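# Move the large case into the free pallet corner

## Task

At the -y end of the track, one pallet holds a large case next to two smaller ones. Carry that large case into the unoccupied corner of the other pallet, which holds three cases; you may nudge those three aside to make space. The two smaller cases must finish exactly where they started. No case may overhang the edge of its pallet by more than about a finger's width. If a case drops to the floor you may retrieve it, but it must finish with its lid facing up. At the end both tools must have released everything and moved away, and nothing may stay in place only because the robot is holding it.

## Robot and tools

Robot: two arms, left_arm and right_arm. Each rides its own carriage on a single shared track running along y at x = 0. left_rail carries left_arm on the +y half; right_rail carries right_arm on the -y half. Each arm's base sits at x = 0, y = its carriage's position_m, z = 0.04 m, facing +x. Each arm ends in a vacuum tool with four suction cups in two channels: a (cups at y = -104.5 mm in tool axes) and b (y = +104.5 mm), each pair at x = -62 and +62 mm. The cups point along the tool's own +z. The rims together cover 227 mm along x and 312 mm along y.

Scene frame: fixed to the table. z = 0 is the table top, +z up, +x is the direction the arms face, +y is to their left, y = 0 is the track's middle. The table starts at x = 0.50 m and spans only y = -0.90 to 0.90 m; beyond that the floor is 0.53 m lower. cam_pallet_north shows the -y end of the track, cam_pallet_south the +y end; in both, +y runs roughly rightward. The names left and right do not mean image sides.

execute_actions(actions): a list of actions run one after another. Each action may hold "rows", "steps", "until", and device keys "left_rail" / "right_rail". Every call returns state and images from cam_high, cam_low, cam_pallet_north, cam_pallet_south, cam_left_wrist, cam_right_wrist; an empty list just observes.
- rows: 1 to 15 rows, each used for one control step (1/30 s). Each row is one list of 16 numbers in [-1, 1] covering both arms: left dx, dy, dz, rx, ry, rz, left suction_a, suction_b, then the same eight for the right arm. The six motion numbers are an offset, not a pose: a target relative to where that cup point was measured at the action's start (for a call's first action, the last reported pose), expressed in the cup point's own axes. Every row is relative to that same start, not to the prior row. Scale: 1.0 = 0.6 m or 180 degrees; rx, ry, rz form one rotation vector. The suction numbers are commands: above 0.01 means on, 0 means off, and they persist. To leave a tool's vacuum unchanged, repeat its current values.
- steps: 1 to 450 control steps, at least the number of rows, default 15. After the rows run out, arms keep heading to the last row's target.
- until: ends the action early when all conditions hold, e.g. {"right_rail": {"position_status": ["!=", "moving"]}}; numeric fields need a comparison (=, !=, <, <=, >, >=). {"all": {"status": "ended"}} waits until nothing reads moving; {"any": ...} until some motion that ran has ended. It does not halt the arms.
- left_rail / right_rail: {"position_m": x} sets where the carriage should stand (left 0.6 to 3 m, right -3 to -0.6 m), an absolute track position; "speed_m_s" 0.01 to 1 (starts at 1) sets its top speed and persists; {"stop": true} halts it. Any bad value or name rejects the whole call. Rows never drive a carriage, but a carriage still moving shifts its arm's tool along with it, so wait for arrival before precise tool moves.

zoom_image(camera, region): closer look at the latest image of one camera; region [x0, y0, x1, y1] in pixels, top-left origin, at most 504 by 504.

finished_scene(scene): ends the current scene (integer) after the last command is held; irreversible, reports success.

Motion limits: each step the commanded pose is clipped to 100 mm and 16 degrees from the measured pose; position wins over orientation if both can't be met. Joints are speed- and acceleration-limited, so big moves may come back unfinished; send the remainder in the next action rather than relying on a hold. Ramp offsets gently (about +0.01 per row, i.e. 6 mm per step) so held cases don't shake loose.

Result lines: per-arm cup point position (m) and quaternion wxyz, velocities; Hand target (where the controller now drives the tool); Joint positions/velocities (rail, then six joints); Wrist force/torque in tool axes (offset up to ~10 N, noise, saturates ~200 N; "no reading" is fine); suction_measured_a/b (0 to 1) and part_present_a/b (1 above 0.09). Rail position_m, position_status (moving, done, contact_stop, time_out, stopped, stopped_with_arm, stopped_for_other_arm) and position_answer (taken / not_taken). "pose unreachable" means the clearance check altered or blocked that arm's command; it is stricter while a carriage moves. After stopped_with_arm send followable rows then resend position_m; after stopped_for_other_arm move an arm away, wait 30 steps, resend. Printed positions can be off, more so at long reach.

Gripping: switch a channel on and press both its cups fully onto a flat, smooth face; edges, holes or a cup over nothing break the seal for that whole channel. Readings settle within about 1.3 s; cardboard leaks, lowering the reading and the hold (about 381 N per cup at 0.7). Cups compress up to ~21 mm. To release: lower in tiny steps until the case touches, then in one action turn both channels off and back the tool straight away. A cup sealed on the table pins the tool; switch it off.

Avoid: arm-on-arm hits or presses (including tools, cameras, and a case one tool is holding); both tools pulling on one case at once; contact torque over joint limits (pan/lift 678, elbow 398, wrists 98.4 N m) or 400 N outside force, which freezes the arm for 10 s; fast or off-center carries that drop cases; pushing anything out of the work area.

Each tool is called after "Request:" as name(argument=value, ...), one argument or row to a line, values as JSON.

## Session

I'll start by getting the current state and camera images.

Request:
execute_actions(
  actions=[],
)

Scene clock: 0.00 s.
left_arm: end_effector_position=(+0.8503, +0.8998, +0.4411) suction_measured_a=0.00 part_present_a=0 suction_measured_b=0.00 part_present_b=0 end_effector_quat_wxyz=(-0.000, +0.001, +1.000, -0.001) end_effector_velocity=(+0.000, -0.000, -0.000) end_effector_angular_velocity=(+0.000, +0.000, +0.000) | right_arm: end_effector_position=(+0.8514, -2.7317, +0.4401) suction_measured_a=0.00 part_present_a=0 suction_measured_b=0.00 part_present_b=0 end_effector_quat_wxyz=(+0.000, +0.000, +1.000, -0.001) end_effector_velocity=(-0.000, +0.000, +0.000) end_effector_angular_velocity=(-0.000, -0.000, +0.000)
Joint positions: left_arm=[ 0.9   -0.239 -1.499  2.091 -2.163 -1.572  1.334] | right_arm=[-2.73  -0.24  -1.497  2.09  -2.165 -1.572  1.332]
Joint velocities: left_arm=[ 0. -0.  0. -0.  0. -0. -0.] | right_arm=[ 0. -0. -0.  0. -0.  0. -0.]
Wrist force (N, on the end effector, along its own x y z axes, offset not removed): no reading
Wrist torque (N m, same axes, about the end effector's origin, offset not removed): no reading
Hand target (left_arm): +0.850, +0.900, +0.441; -0.000, +0.001, +1.000, -0.001
Hand target (right_arm): +0.851, -2.732, +0.440; +0.000, +0.000, +1.000, -0.001
left_rail: position_m=0.900 position_m_goal=0.900 speed_m_s=1.00 position_status=done position_answer=taken refusals=0
right_rail: position_m=-2.730 position_m_goal=-2.730 speed_m_s=1.00 position_status=done position_answer=taken refusals=0

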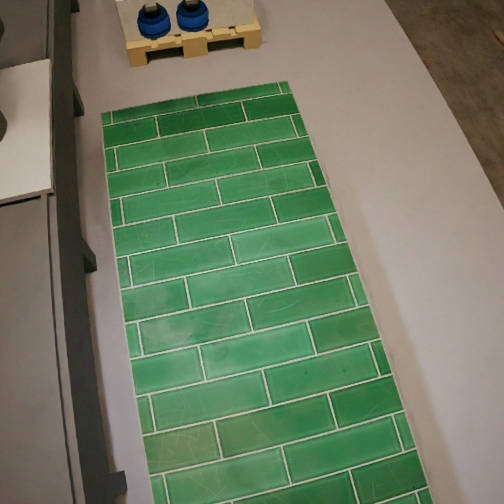

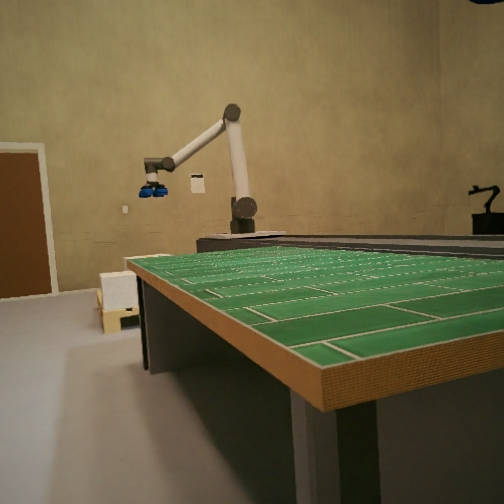

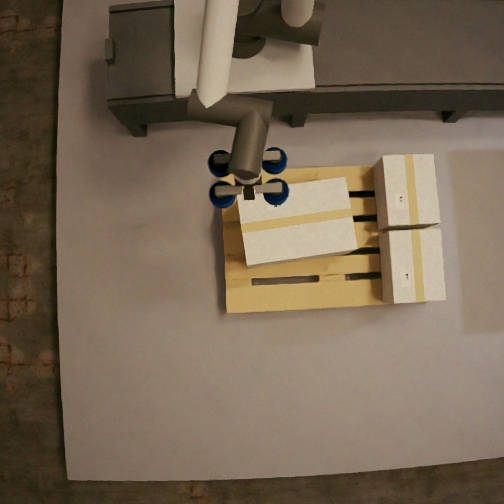

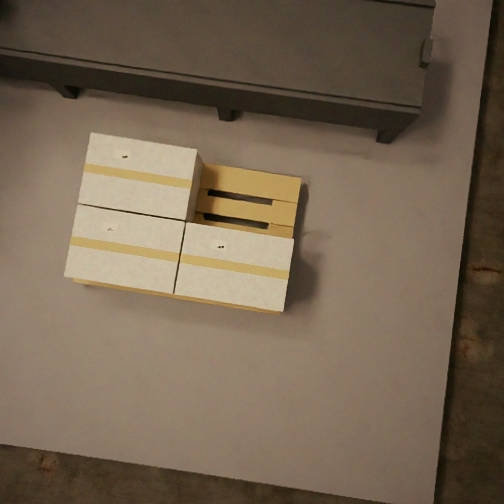

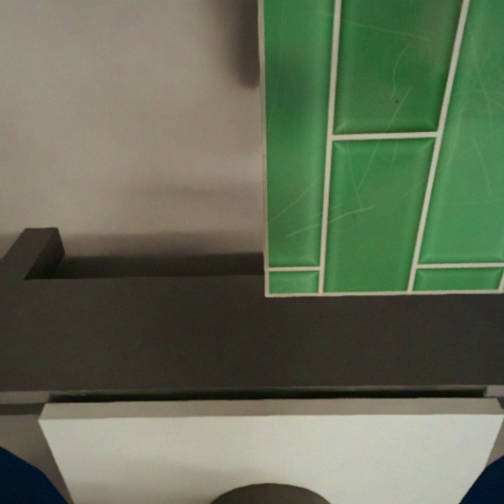

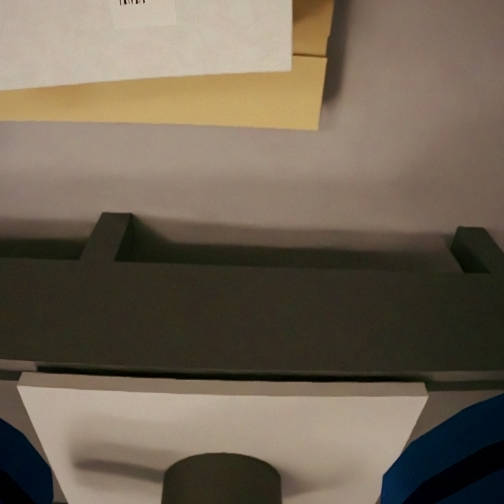

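Request:
zoom_image(
  camera="cam_pallet_north",
  region=[180, 120, 480, 340],
)

Request:
zoom_image(
  camera="cam_pallet_south",
  region=[40, 110, 340, 330],
)

Region (180, 120, 480, 340) of cam_pallet_north's 504x504 image, scaled by 1.680, with more detail than that image has; it fills the top 370 rows of this view, and the rest is white.

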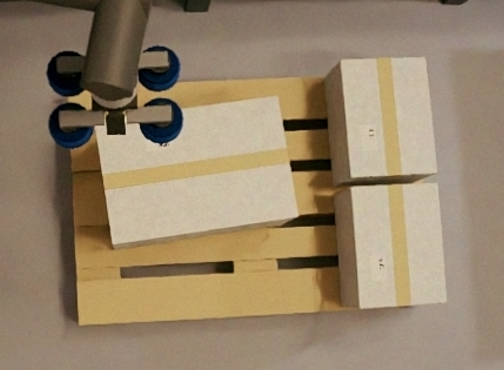

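Region (40, 110, 340, 330) of cam_pallet_south's 504x504 image, scaled by 1.680, with more detail than that image has; it fills the top 370 rows of this view, and the rest is white.

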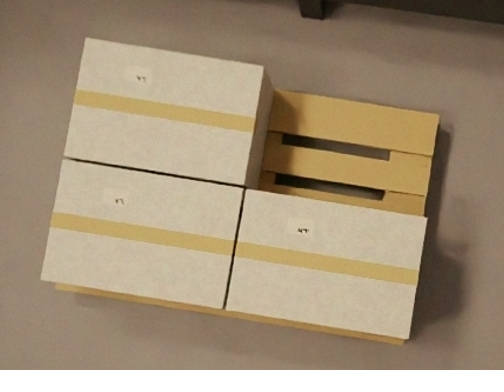

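Request:
zoom_image(
  camera="cam_pallet_south",
  region=[170, 130, 320, 280],
)

Request:
zoom_image(
  camera="cam_pallet_south",
  region=[50, 120, 200, 270],
)

Request:
zoom_image(
  camera="cam_pallet_south",
  region=[50, 220, 200, 330],
)

Request:
zoom_image(
  camera="cam_pallet_south",
  region=[170, 220, 320, 330],
)

Region (170, 130, 320, 280) of cam_pallet_south's 504x504 image, scaled by 3.360, with more detail than that image has.

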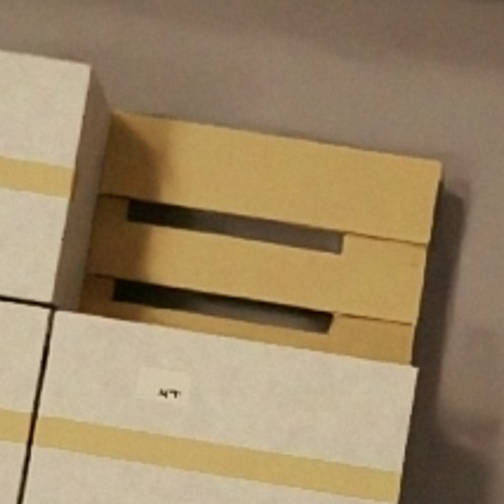

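Region (50, 120, 200, 270) of cam_pallet_south's 504x504 image, scaled by 3.360, with more detail than that image has.

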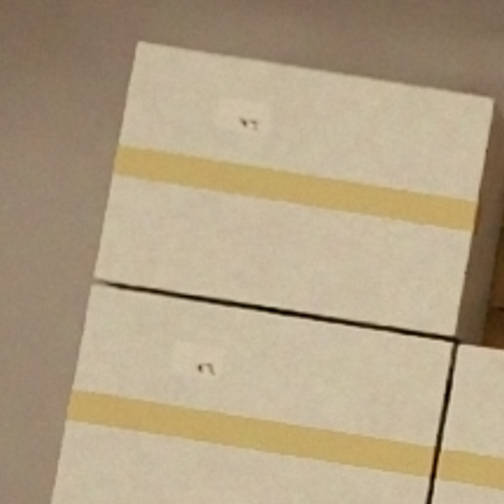

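Region (50, 220, 200, 330) of cam_pallet_south's 504x504 image, scaled by 3.360, with more detail than that image has; it fills the top 370 rows of this view, and the rest is white.

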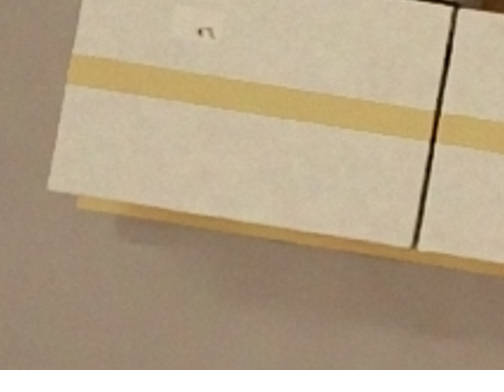

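Region (170, 220, 320, 330) of cam_pallet_south's 504x504 image, scaled by 3.360, with more detail than that image has; it fills the top 370 rows of this view, and the rest is white.

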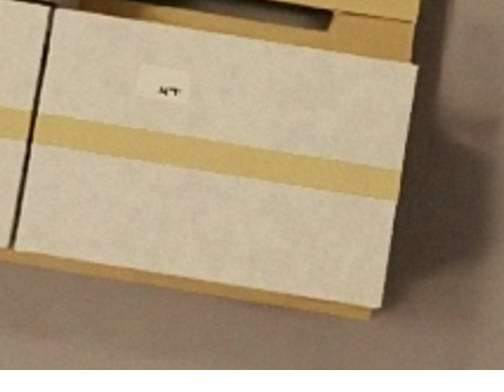

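Request:
zoom_image(
  camera="cam_pallet_north",
  region=[190, 130, 310, 250],
)

Request:
zoom_image(
  camera="cam_pallet_north",
  region=[210, 160, 390, 330],
)

Request:
zoom_image(
  camera="cam_pallet_north",
  region=[330, 140, 480, 320],
)

Region (190, 130, 310, 250) of cam_pallet_north's 504x504 image, scaled by 4.200, with more detail than that image has.

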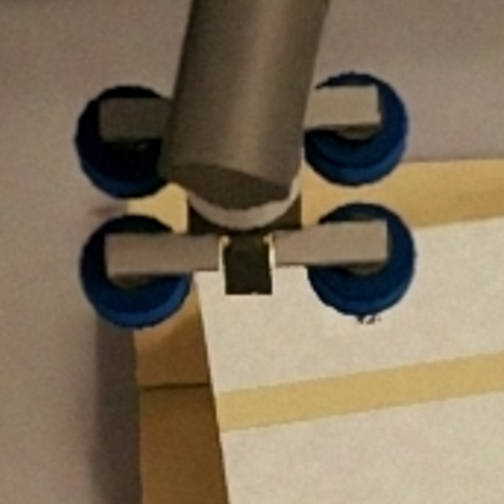

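Region (210, 160, 390, 330) of cam_pallet_north's 504x504 image, scaled by 2.800, with more detail than that image has.

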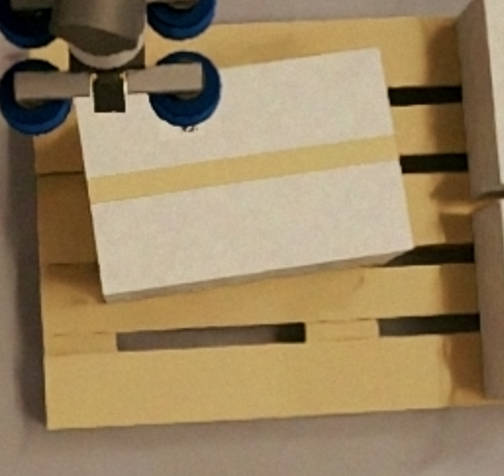

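Region (330, 140, 480, 320) of cam_pallet_north's 504x504 image, scaled by 2.800, with more detail than that image has.

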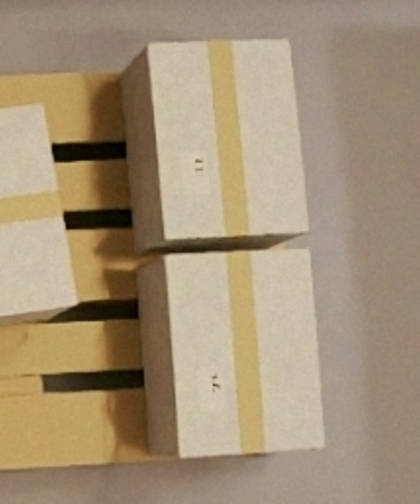

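Request:
zoom_image(
  camera="cam_pallet_north",
  region=[280, 165, 370, 255],
)

Request:
zoom_image(
  camera="cam_pallet_north",
  region=[215, 190, 305, 280],
)

Region (280, 165, 370, 255) of cam_pallet_north's 504x504 image, scaled by 5.600, with more detail than that image has.

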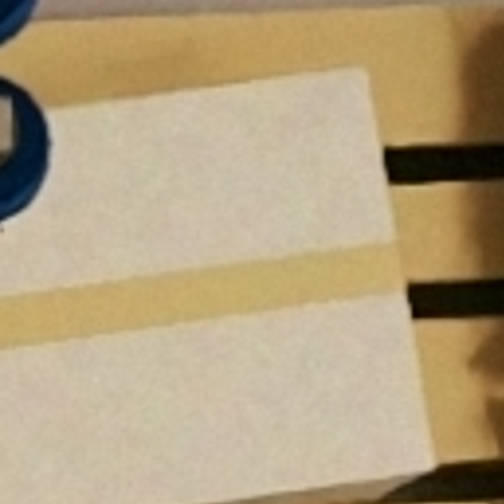

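Region (215, 190, 305, 280) of cam_pallet_north's 504x504 image, scaled by 5.600, with more detail than that image has.

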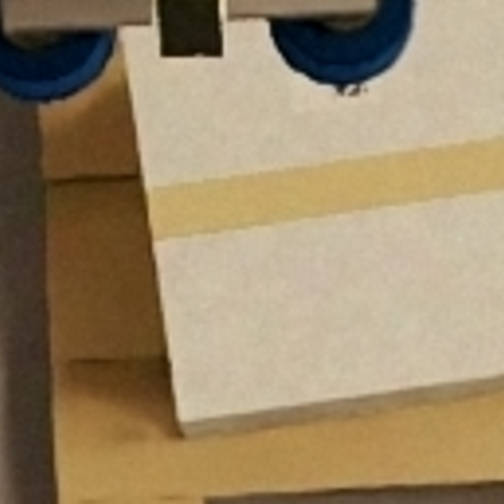

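Request:
zoom_image(
  camera="cam_pallet_south",
  region=[180, 140, 240, 240],
)

Request:
zoom_image(
  camera="cam_pallet_south",
  region=[250, 160, 330, 260],
)

Region (180, 140, 240, 240) of cam_pallet_south's 504x504 image, scaled by 5.040, with more detail than that image has; it fills the left 302 columns of this view, and the rest is white.

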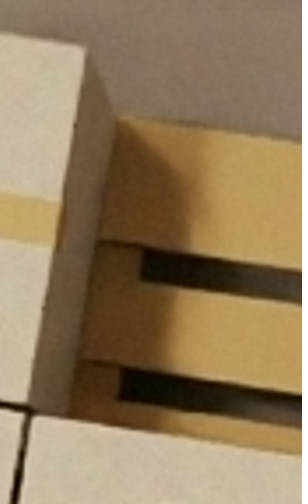

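Region (250, 160, 330, 260) of cam_pallet_south's 504x504 image, scaled by 5.040, with more detail than that image has; it fills the left 403 columns of this view, and the rest is white.

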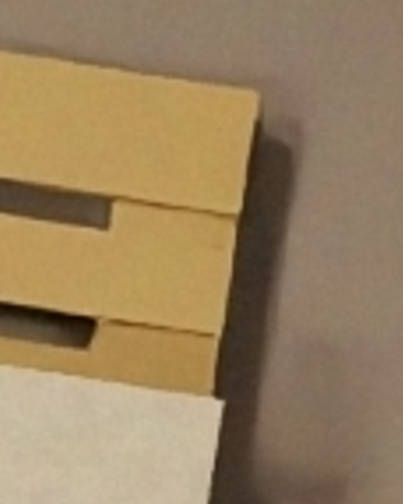

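Request:
execute_actions(
  actions=[
    {"left_rail":{"position_m":3.0},"right_rail":{"position_m":-3.0},"rows":[
[0.000,-0.002,0,0,0,-0.002,0,0,-0.001,0.003,0.003,0,0,0.002,0,0],
[0.001,-0.010,0,0,0,-0.009,0,0,-0.003,0.015,0.013,0,0,0.008,0,0],
[0.003,-0.023,0,0,0,-0.020,0,0,-0.006,0.034,0.029,0,0,0.019,0,0],
[0.006,-0.040,0,0,0,-0.036,0,0,-0.011,0.061,0.052,0,0,0.033,0,0],
[0.009,-0.063,0,0,0,-0.056,0,0,-0.017,0.095,0.081,0,0,0.052,0,0],
[0.013,-0.091,0,0,0,-0.080,0,0,-0.024,0.136,0.117,0,0,0.075,0,0],
[0.018,-0.124,0,0,0,-0.109,0,0,-0.033,0.186,0.160,0,0,0.102,0,0],
[0.024,-0.161,0,0,0,-0.142,0,0,-0.043,0.242,0.208,0,0,0.133,0,0],
[0.030,-0.204,0,0,0,-0.180,0,0,-0.054,0.307,0.264,0,0,0.168,0,0],
[0.037,-0.252,0,0,0,-0.222,0,0,-0.067,0.379,0.325,0,0,0.208,0,0],
[0.045,-0.305,0,0,0,-0.269,0,0,-0.081,0.459,0.394,0,0,0.252,0,0],
[0.053,-0.363,0,0,0,-0.320,0,0,-0.096,0.546,0.469,0,0,0.300,0,0],
[0.062,-0.426,0,0,0,-0.376,0,0,-0.113,0.641,0.550,0,0,0.351,0,0],
[0.072,-0.494,0,0,0,-0.436,0,0,-0.131,0.743,0.638,0,0,0.408,0,0],
[0.083,-0.567,0,0,0,-0.500,0,0,-0.150,0.853,0.733,0,0,0.468,0,0]
],"steps":30},
  ],
)

Scene clock: 22.20 s.
left_arm: end_effector_position=(+0.8001, +1.2694, +0.4414) suction_measured_a=0.00 part_present_a=0 suction_measured_b=0.00 part_present_b=0 end_effector_quat_wxyz=(-0.015, -0.480, +0.877, -0.015) end_effector_velocity=(+0.002, +0.947, -0.001) end_effector_angular_velocity=(+0.058, +0.027, +1.328) | right_arm: end_effector_position=(+0.8884, -2.6634, +0.1522) suction_measured_a=0.00 part_present_a=0 suction_measured_b=0.00 part_present_b=0 end_effector_quat_wxyz=(-0.022, +0.477, +0.879, +0.014) end_effector_velocity=(+0.068, +0.393, -0.334) end_effector_angular_velocity=(-0.048, +0.027, -1.203)
Joint positions: left_arm=[ 1.605 -0.617 -1.479  2.072 -2.179 -1.611 -0.047] | right_arm=[-3.     0.134 -1.123  2.116 -2.545 -1.523  2.699]
Joint velocities: left_arm=[ 1.    -0.067  0.022 -0.023 -0.     0.051 -1.396] | right_arm=[ 0.     0.416  0.532 -0.176 -0.401 -0.014  1.622]
Wrist force (N, on the end effector, along its own x y z axes, offset not removed): left_arm=[-5.8 -2.7 -0.5] | right_arm=[-3.2 3.8 2.6]
Wrist torque (N m, same axes, about the end effector's origin, offset not removed): left_arm=[-0.34 1.61 0.15] | right_arm=[-0.10 0.61 -0.01]
Hand target (left_arm): +0.800, +1.326, +0.441; -0.013, -0.568, +0.823, -0.012
Hand target (right_arm): +0.897, -2.608, +0.103; -0.020, +0.562, +0.827, +0.011
Off the commanded pose (left_arm): 0.005 m, 33 deg; orientation clipped at the last step of the last action.
Off the commanded pose (right_arm): 0.237 m, 27 deg; position and orientation clipped at the last step of the last action.
left_rail: position_m=1.605 position_m_goal=3.000 speed_m_s=1.00 position_status=moving position_answer=taken refusals=0
right_rail: position_m=-3.000 position_m_goal=-3.000 speed_m_s=1.00 position_status=done position_answer=taken refusals=0

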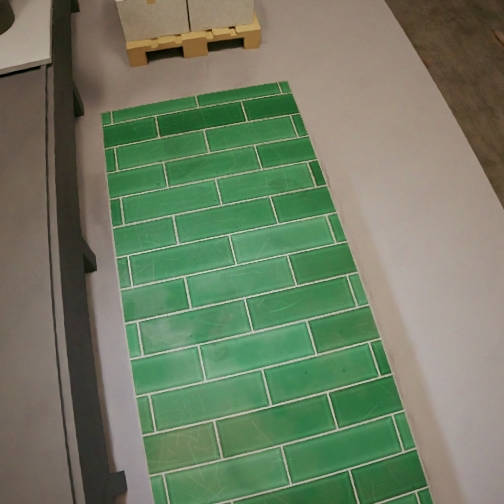

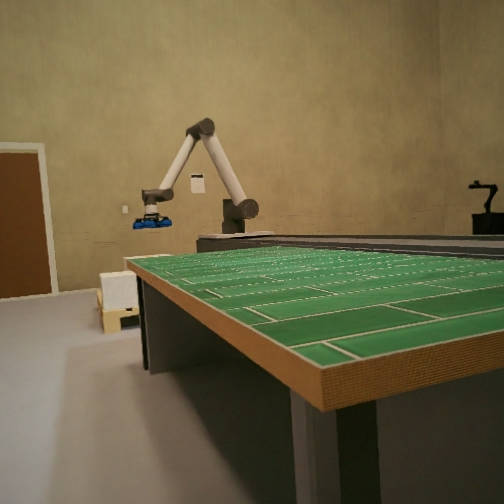

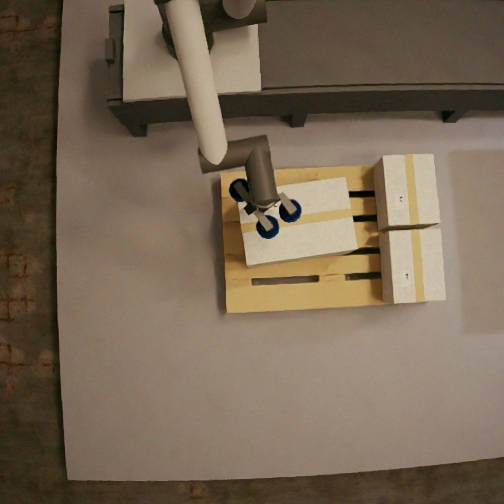

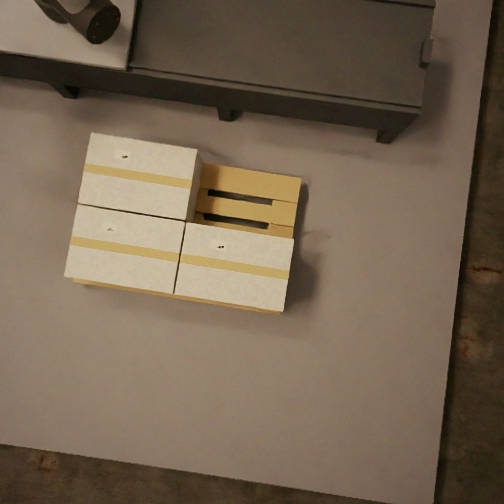

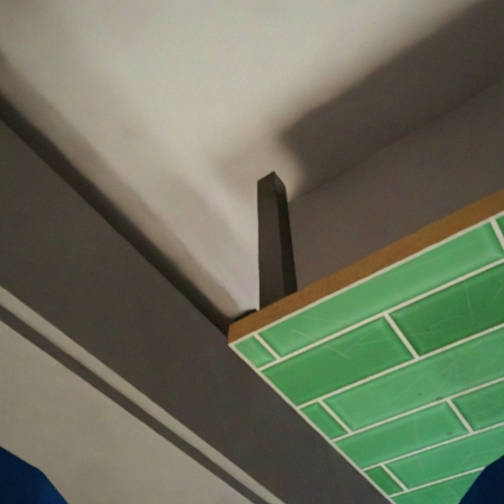

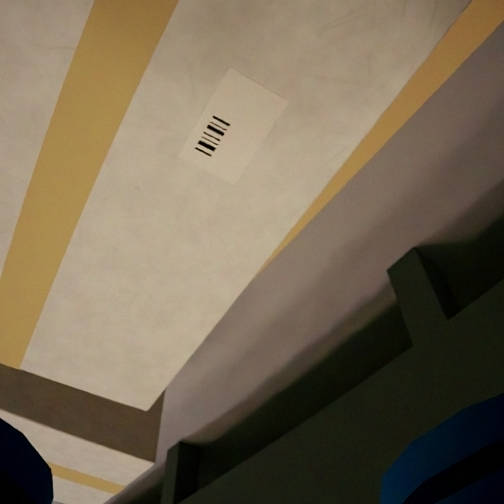

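Request:
execute_actions(
  actions=[],
)

Scene clock: 22.67 s.
left_arm: end_effector_position=(+0.8004, +1.7314, +0.4412) suction_measured_a=0.00 part_present_a=0 suction_measured_b=0.00 part_present_b=0 end_effector_quat_wxyz=(-0.013, -0.567, +0.823, -0.012) end_effector_velocity=(+0.000, +1.000, -0.000) end_effector_angular_velocity=(+0.001, +0.000, +0.016) | right_arm: end_effector_position=(+0.8969, -2.6080, +0.1036) suction_measured_a=0.00 part_present_a=0 suction_measured_b=0.00 part_present_b=0 end_effector_quat_wxyz=(-0.020, +0.561, +0.828, +0.011) end_effector_velocity=(+0.001, +0.004, -0.003) end_effector_angular_velocity=(-0.001, +0.000, -0.015)
Joint positions: left_arm=[ 2.072 -0.624 -1.477  2.07  -2.177 -1.603 -0.26 ] | right_arm=[-3.     0.192 -1.046  2.088 -2.6   -1.527  2.954]
Joint velocities: left_arm=[ 1.    -0.001  0.    -0.     0.     0.001 -0.016] | right_arm=[ 0.     0.004  0.005 -0.002 -0.004 -0.     0.019]
Wrist force (N, on the end effector, along its own x y z axes, offset not removed): left_arm=[-6.4 -1.7 -4.7] | right_arm=[-1.1 0.7 3.9]
Wrist torque (N m, same axes, about the end effector's origin, offset not removed): left_arm=[-0.23 1.60 0.08] | right_arm=[-0.45 0.28 0.18]
Hand target (left_arm): +0.800, +1.793, +0.441; -0.013, -0.568, +0.823, -0.012
Hand target (right_arm): +0.897, -2.608, +0.103; -0.020, +0.562, +0.827, +0.011
Off the commanded pose (left_arm): 0.000 m, 21 deg; orientation clipped at the last step of the last action.
Off the commanded pose (right_arm): 0.163 m, 16 deg; position and orientation clipped at the last step of the last action.
left_rail: position_m=2.072 position_m_goal=3.000 speed_m_s=1.00 position_status=moving position_answer=taken refusals=0
right_rail: position_m=-3.000 position_m_goal=-3.000 speed_m_s=1.00 position_status=done position_answer=taken refusals=0

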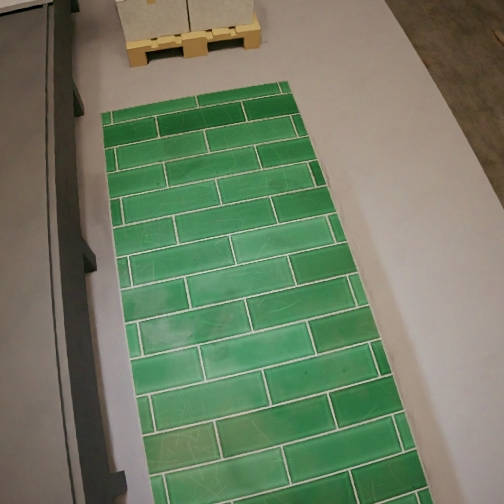

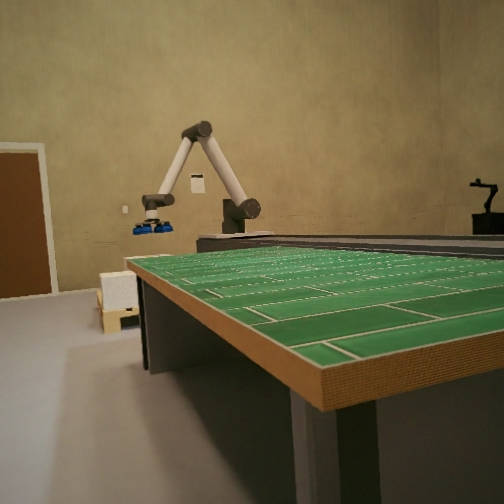

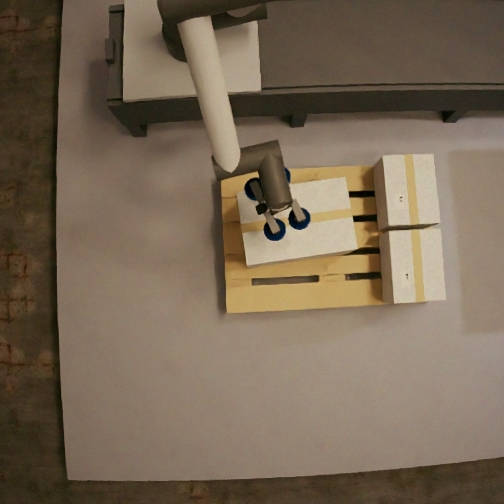

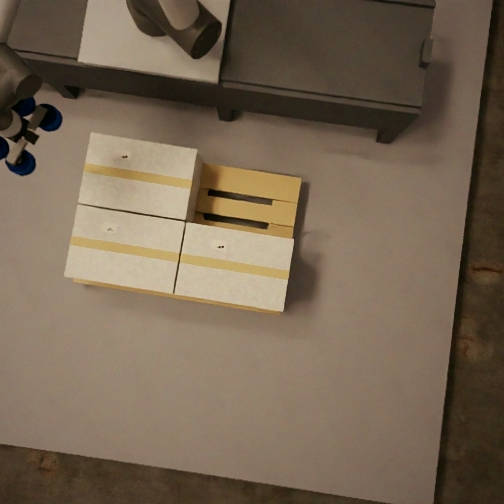

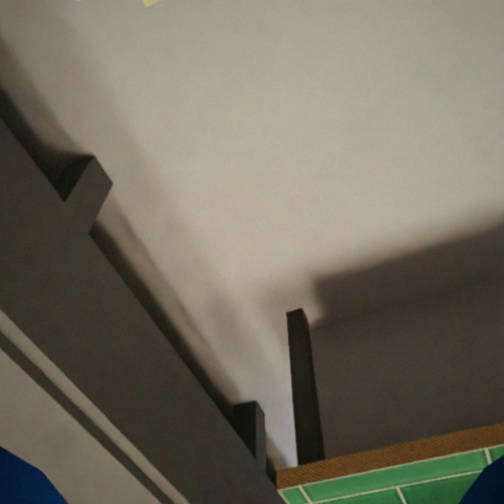

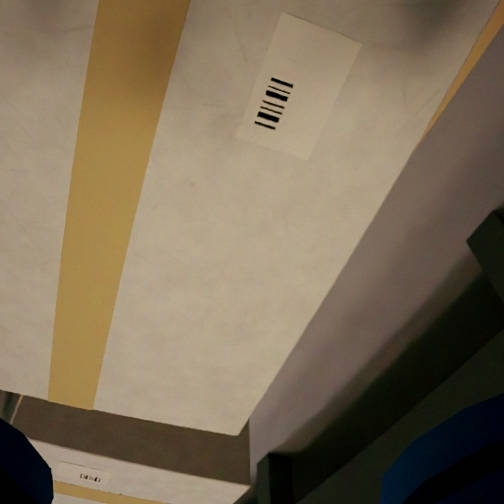

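Request:
execute_actions(
  actions=[],
)

Scene clock: 23.43 s.
left_arm: end_effector_position=(+0.8004, +2.4903, +0.4412) suction_measured_a=0.00 part_present_a=0 suction_measured_b=0.00 part_present_b=0 end_effector_quat_wxyz=(-0.013, -0.568, +0.823, -0.012) end_effector_velocity=(-0.000, +0.829, +0.000) end_effector_angular_velocity=(-0.000, -0.000, +0.000) | right_arm: end_effector_position=(+0.8969, -2.6076, +0.1032) suction_measured_a=0.00 part_present_a=0 suction_measured_b=0.00 part_present_b=0 end_effector_quat_wxyz=(-0.020, +0.562, +0.827, +0.011) end_effector_velocity=(-0.000, +0.000, -0.000) end_effector_angular_velocity=(-0.000, +0.000, +0.000)
Joint positions: left_arm=[ 2.831 -0.624 -1.477  2.07  -2.177 -1.603 -0.261] | right_arm=[-3.     0.192 -1.046  2.088 -2.6   -1.527  2.956]
Joint velocities: left_arm=[ 0.829  0.    -0.     0.    -0.     0.     0.   ] | right_arm=[ 0.  0.  0. -0. -0.  0.  0.]
Wrist force (N, on the end effector, along its own x y z axes, offset not removed): left_arm=[-11.6 -1.4 -4.1] | right_arm=[-5.2 6.1 -1.0]
Wrist torque (N m, same axes, about the end effector's origin, offset not removed): left_arm=[-0.32 2.19 0.28] | right_arm=[0.42 0.86 0.26]
Hand target (left_arm): +0.800, +2.537, +0.441; -0.013, -0.568, +0.823, -0.012
Hand target (right_arm): +0.897, -2.608, +0.103; -0.020, +0.562, +0.827, +0.011
Off the commanded pose (left_arm): 0.000 m, 21 deg; orientation clipped at the last step of the last action.
Off the commanded pose (right_arm): 0.163 m, 16 deg; position and orientation clipped at the last step of the last action.
left_rail: position_m=2.831 position_m_goal=3.000 speed_m_s=1.00 position_status=moving position_answer=taken refusals=0
right_rail: position_m=-3.000 position_m_goal=-3.000 speed_m_s=1.00 position_status=done position_answer=taken refusals=0

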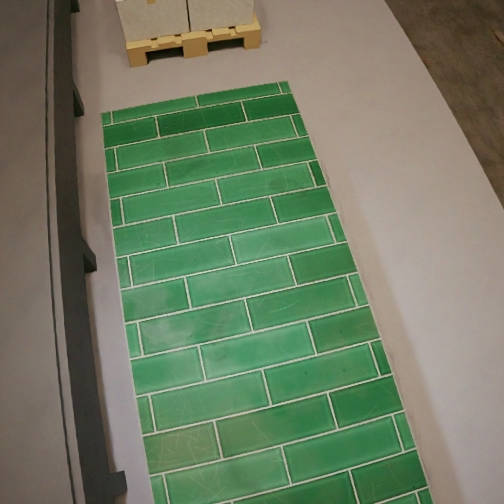

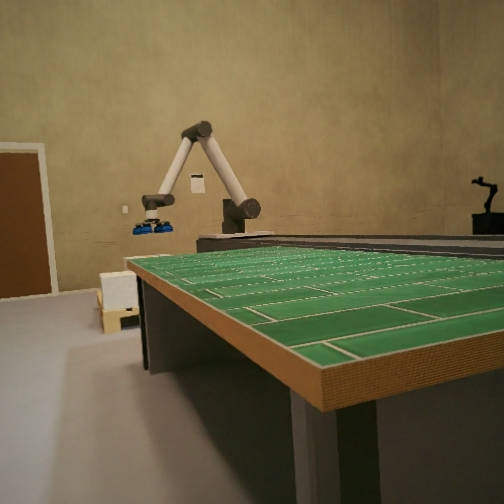

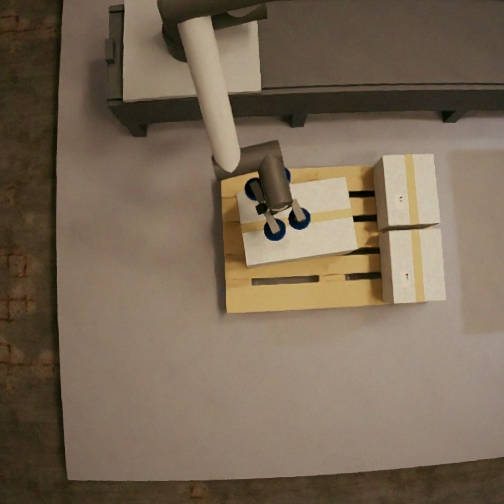

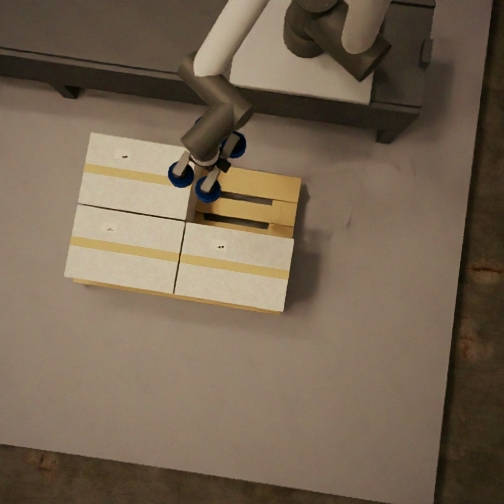

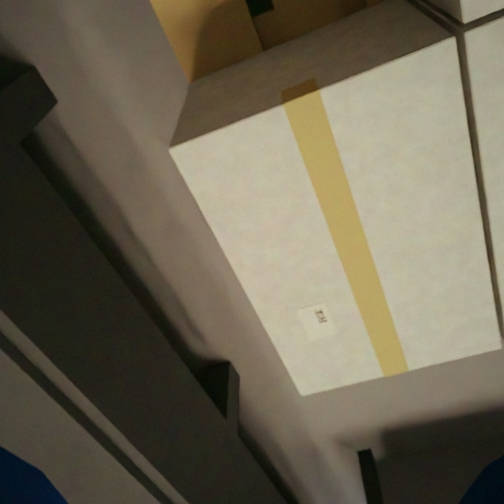

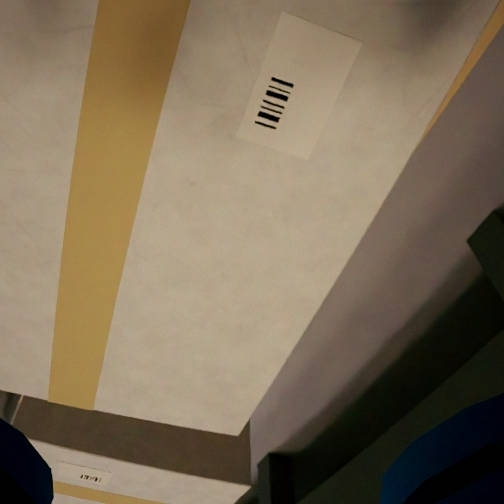

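Request:
zoom_image(
  camera="cam_pallet_north",
  region=[220, 150, 370, 280],
)

Request:
zoom_image(
  camera="cam_right_wrist",
  region=[0, 0, 504, 504],
)

Region (220, 150, 370, 280) of cam_pallet_north's 504x504 image, scaled by 3.360, with more detail than that image has; it fills the top 437 rows of this view, and the rest is white.

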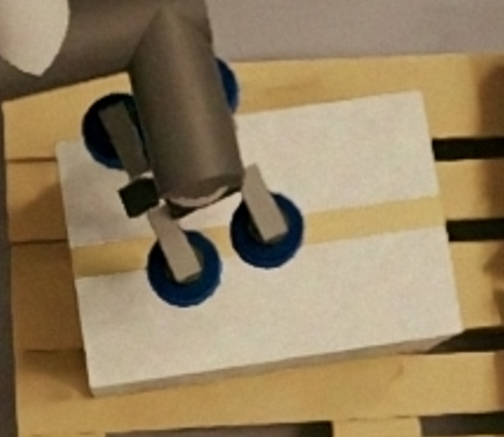

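Region (0, 0, 504, 504) of cam_right_wrist's 504x504 image, scaled by 1.000.

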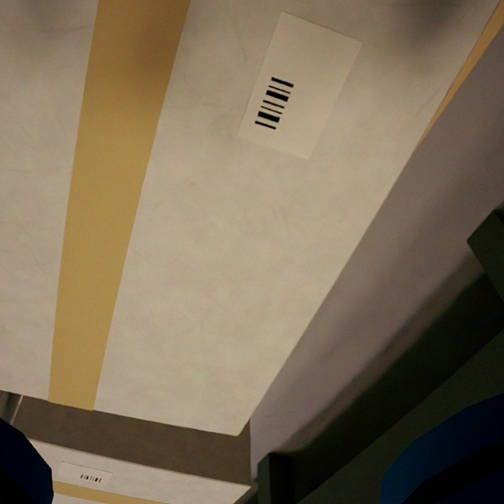

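Request:
zoom_image(
  camera="cam_low",
  region=[80, 240, 200, 350],
)

Request:
zoom_image(
  camera="cam_high",
  region=[100, 0, 300, 100],
)

Region (80, 240, 200, 350) of cam_low's 504x504 image, scaled by 4.200, with more detail than that image has; it fills the top 462 rows of this view, and the rest is white.

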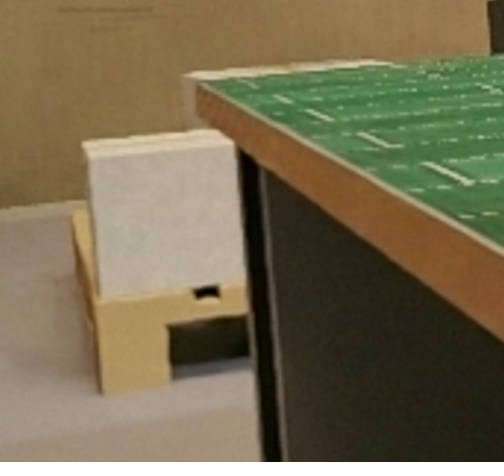

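Region (100, 0, 300, 100) of cam_high's 504x504 image, scaled by 2.520, with more detail than that image has.

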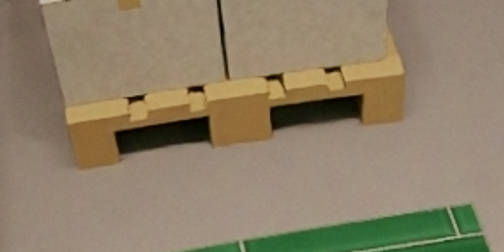

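Request:
execute_actions(
  actions=[],
)

Scene clock: 26.93 s.
left_arm: end_effector_position=(+0.8004, +2.6596, +0.4412) suction_measured_a=0.00 part_present_a=0 suction_measured_b=0.00 part_present_b=0 end_effector_quat_wxyz=(-0.013, -0.568, +0.823, -0.012) end_effector_velocity=(+0.000, +0.000, -0.000) end_effector_angular_velocity=(+0.000, +0.000, +0.000) | right_arm: end_effector_position=(+0.8969, -2.6076, +0.1032) suction_measured_a=0.00 part_present_a=0 suction_measured_b=0.00 part_present_b=0 end_effector_quat_wxyz=(-0.020, +0.562, +0.827, +0.011) end_effector_velocity=(+0.000, +0.000, +0.000) end_effector_angular_velocity=(+0.000, -0.000, -0.000)
Joint positions: left_arm=[ 3.    -0.624 -1.477  2.07  -2.177 -1.603 -0.261] | right_arm=[-3.     0.192 -1.046  2.088 -2.6   -1.527  2.956]
Joint velocities: left_arm=[ 0.  0.  0. -0. -0.  0. -0.] | right_arm=[ 0.  0. -0.  0. -0.  0.  0.]
Wrist force (N, on the end effector, along its own x y z axes, offset not removed): left_arm=[-7.9 -3.5 -3.7] | right_arm=[-2.1 4.1 -4.2]
Wrist torque (N m, same axes, about the end effector's origin, offset not removed): left_arm=[-0.52 1.81 0.06] | right_arm=[0.01 0.36 0.09]
Hand target (left_arm): +0.800, +2.660, +0.441; -0.013, -0.568, +0.823, -0.012
Hand target (right_arm): +0.897, -2.608, +0.103; -0.020, +0.562, +0.827, +0.011
Off the commanded pose (left_arm): 0.000 m, 21 deg; orientation clipped at the last step of the last action.
Off the commanded pose (right_arm): 0.163 m, 16 deg; position and orientation clipped at the last step of the last action.
left_rail: position_m=3.000 position_m_goal=3.000 speed_m_s=1.00 position_status=done position_answer=taken refusals=0
right_rail: position_m=-3.000 position_m_goal=-3.000 speed_m_s=1.00 position_status=done position_answer=taken refusals=0

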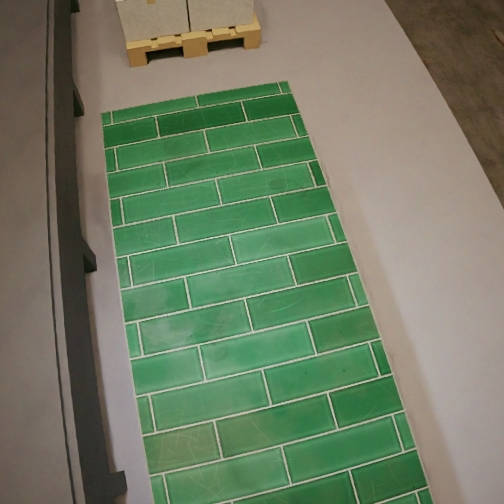

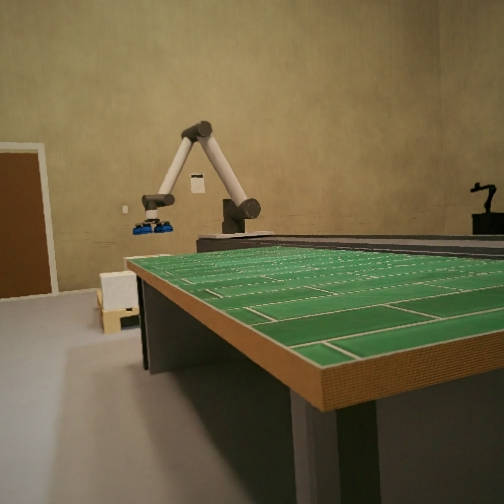

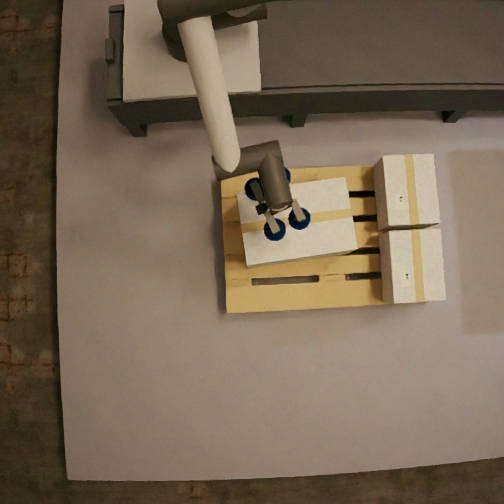

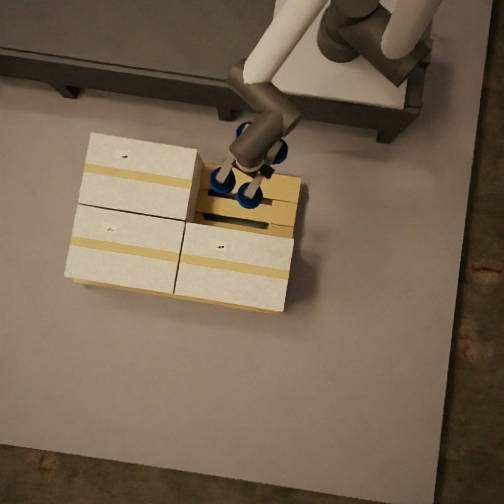

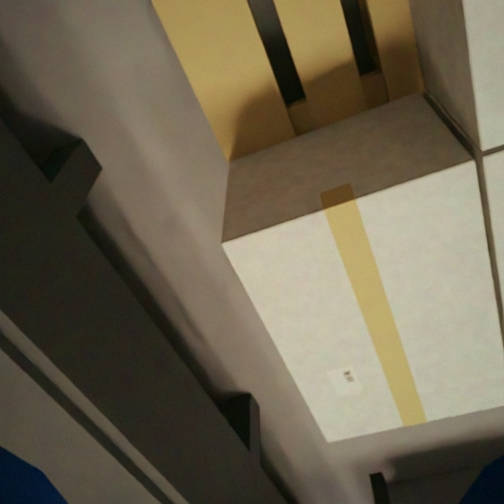

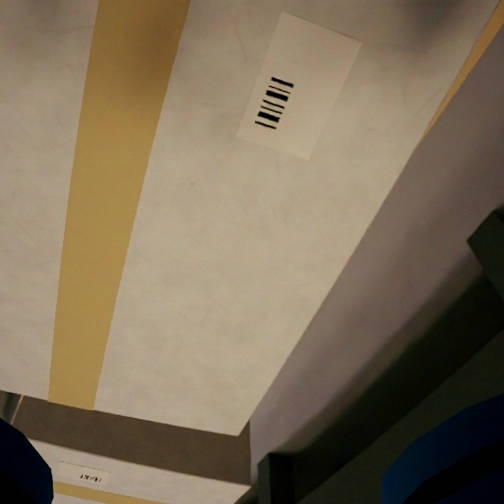

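Request:
zoom_image(
  camera="cam_pallet_south",
  region=[190, 100, 330, 240],
)

Region (190, 100, 330, 240) of cam_pallet_south's 504x504 image, scaled by 3.600, with more detail than that image has.

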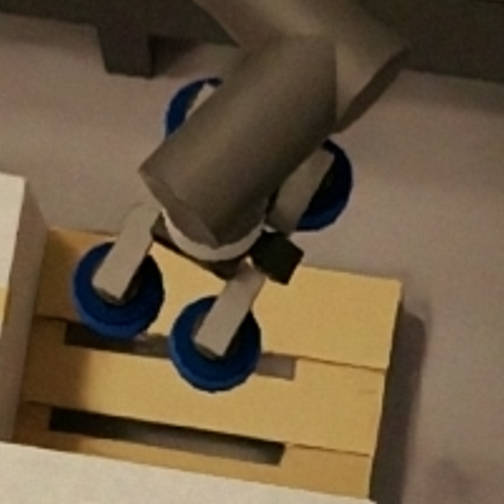

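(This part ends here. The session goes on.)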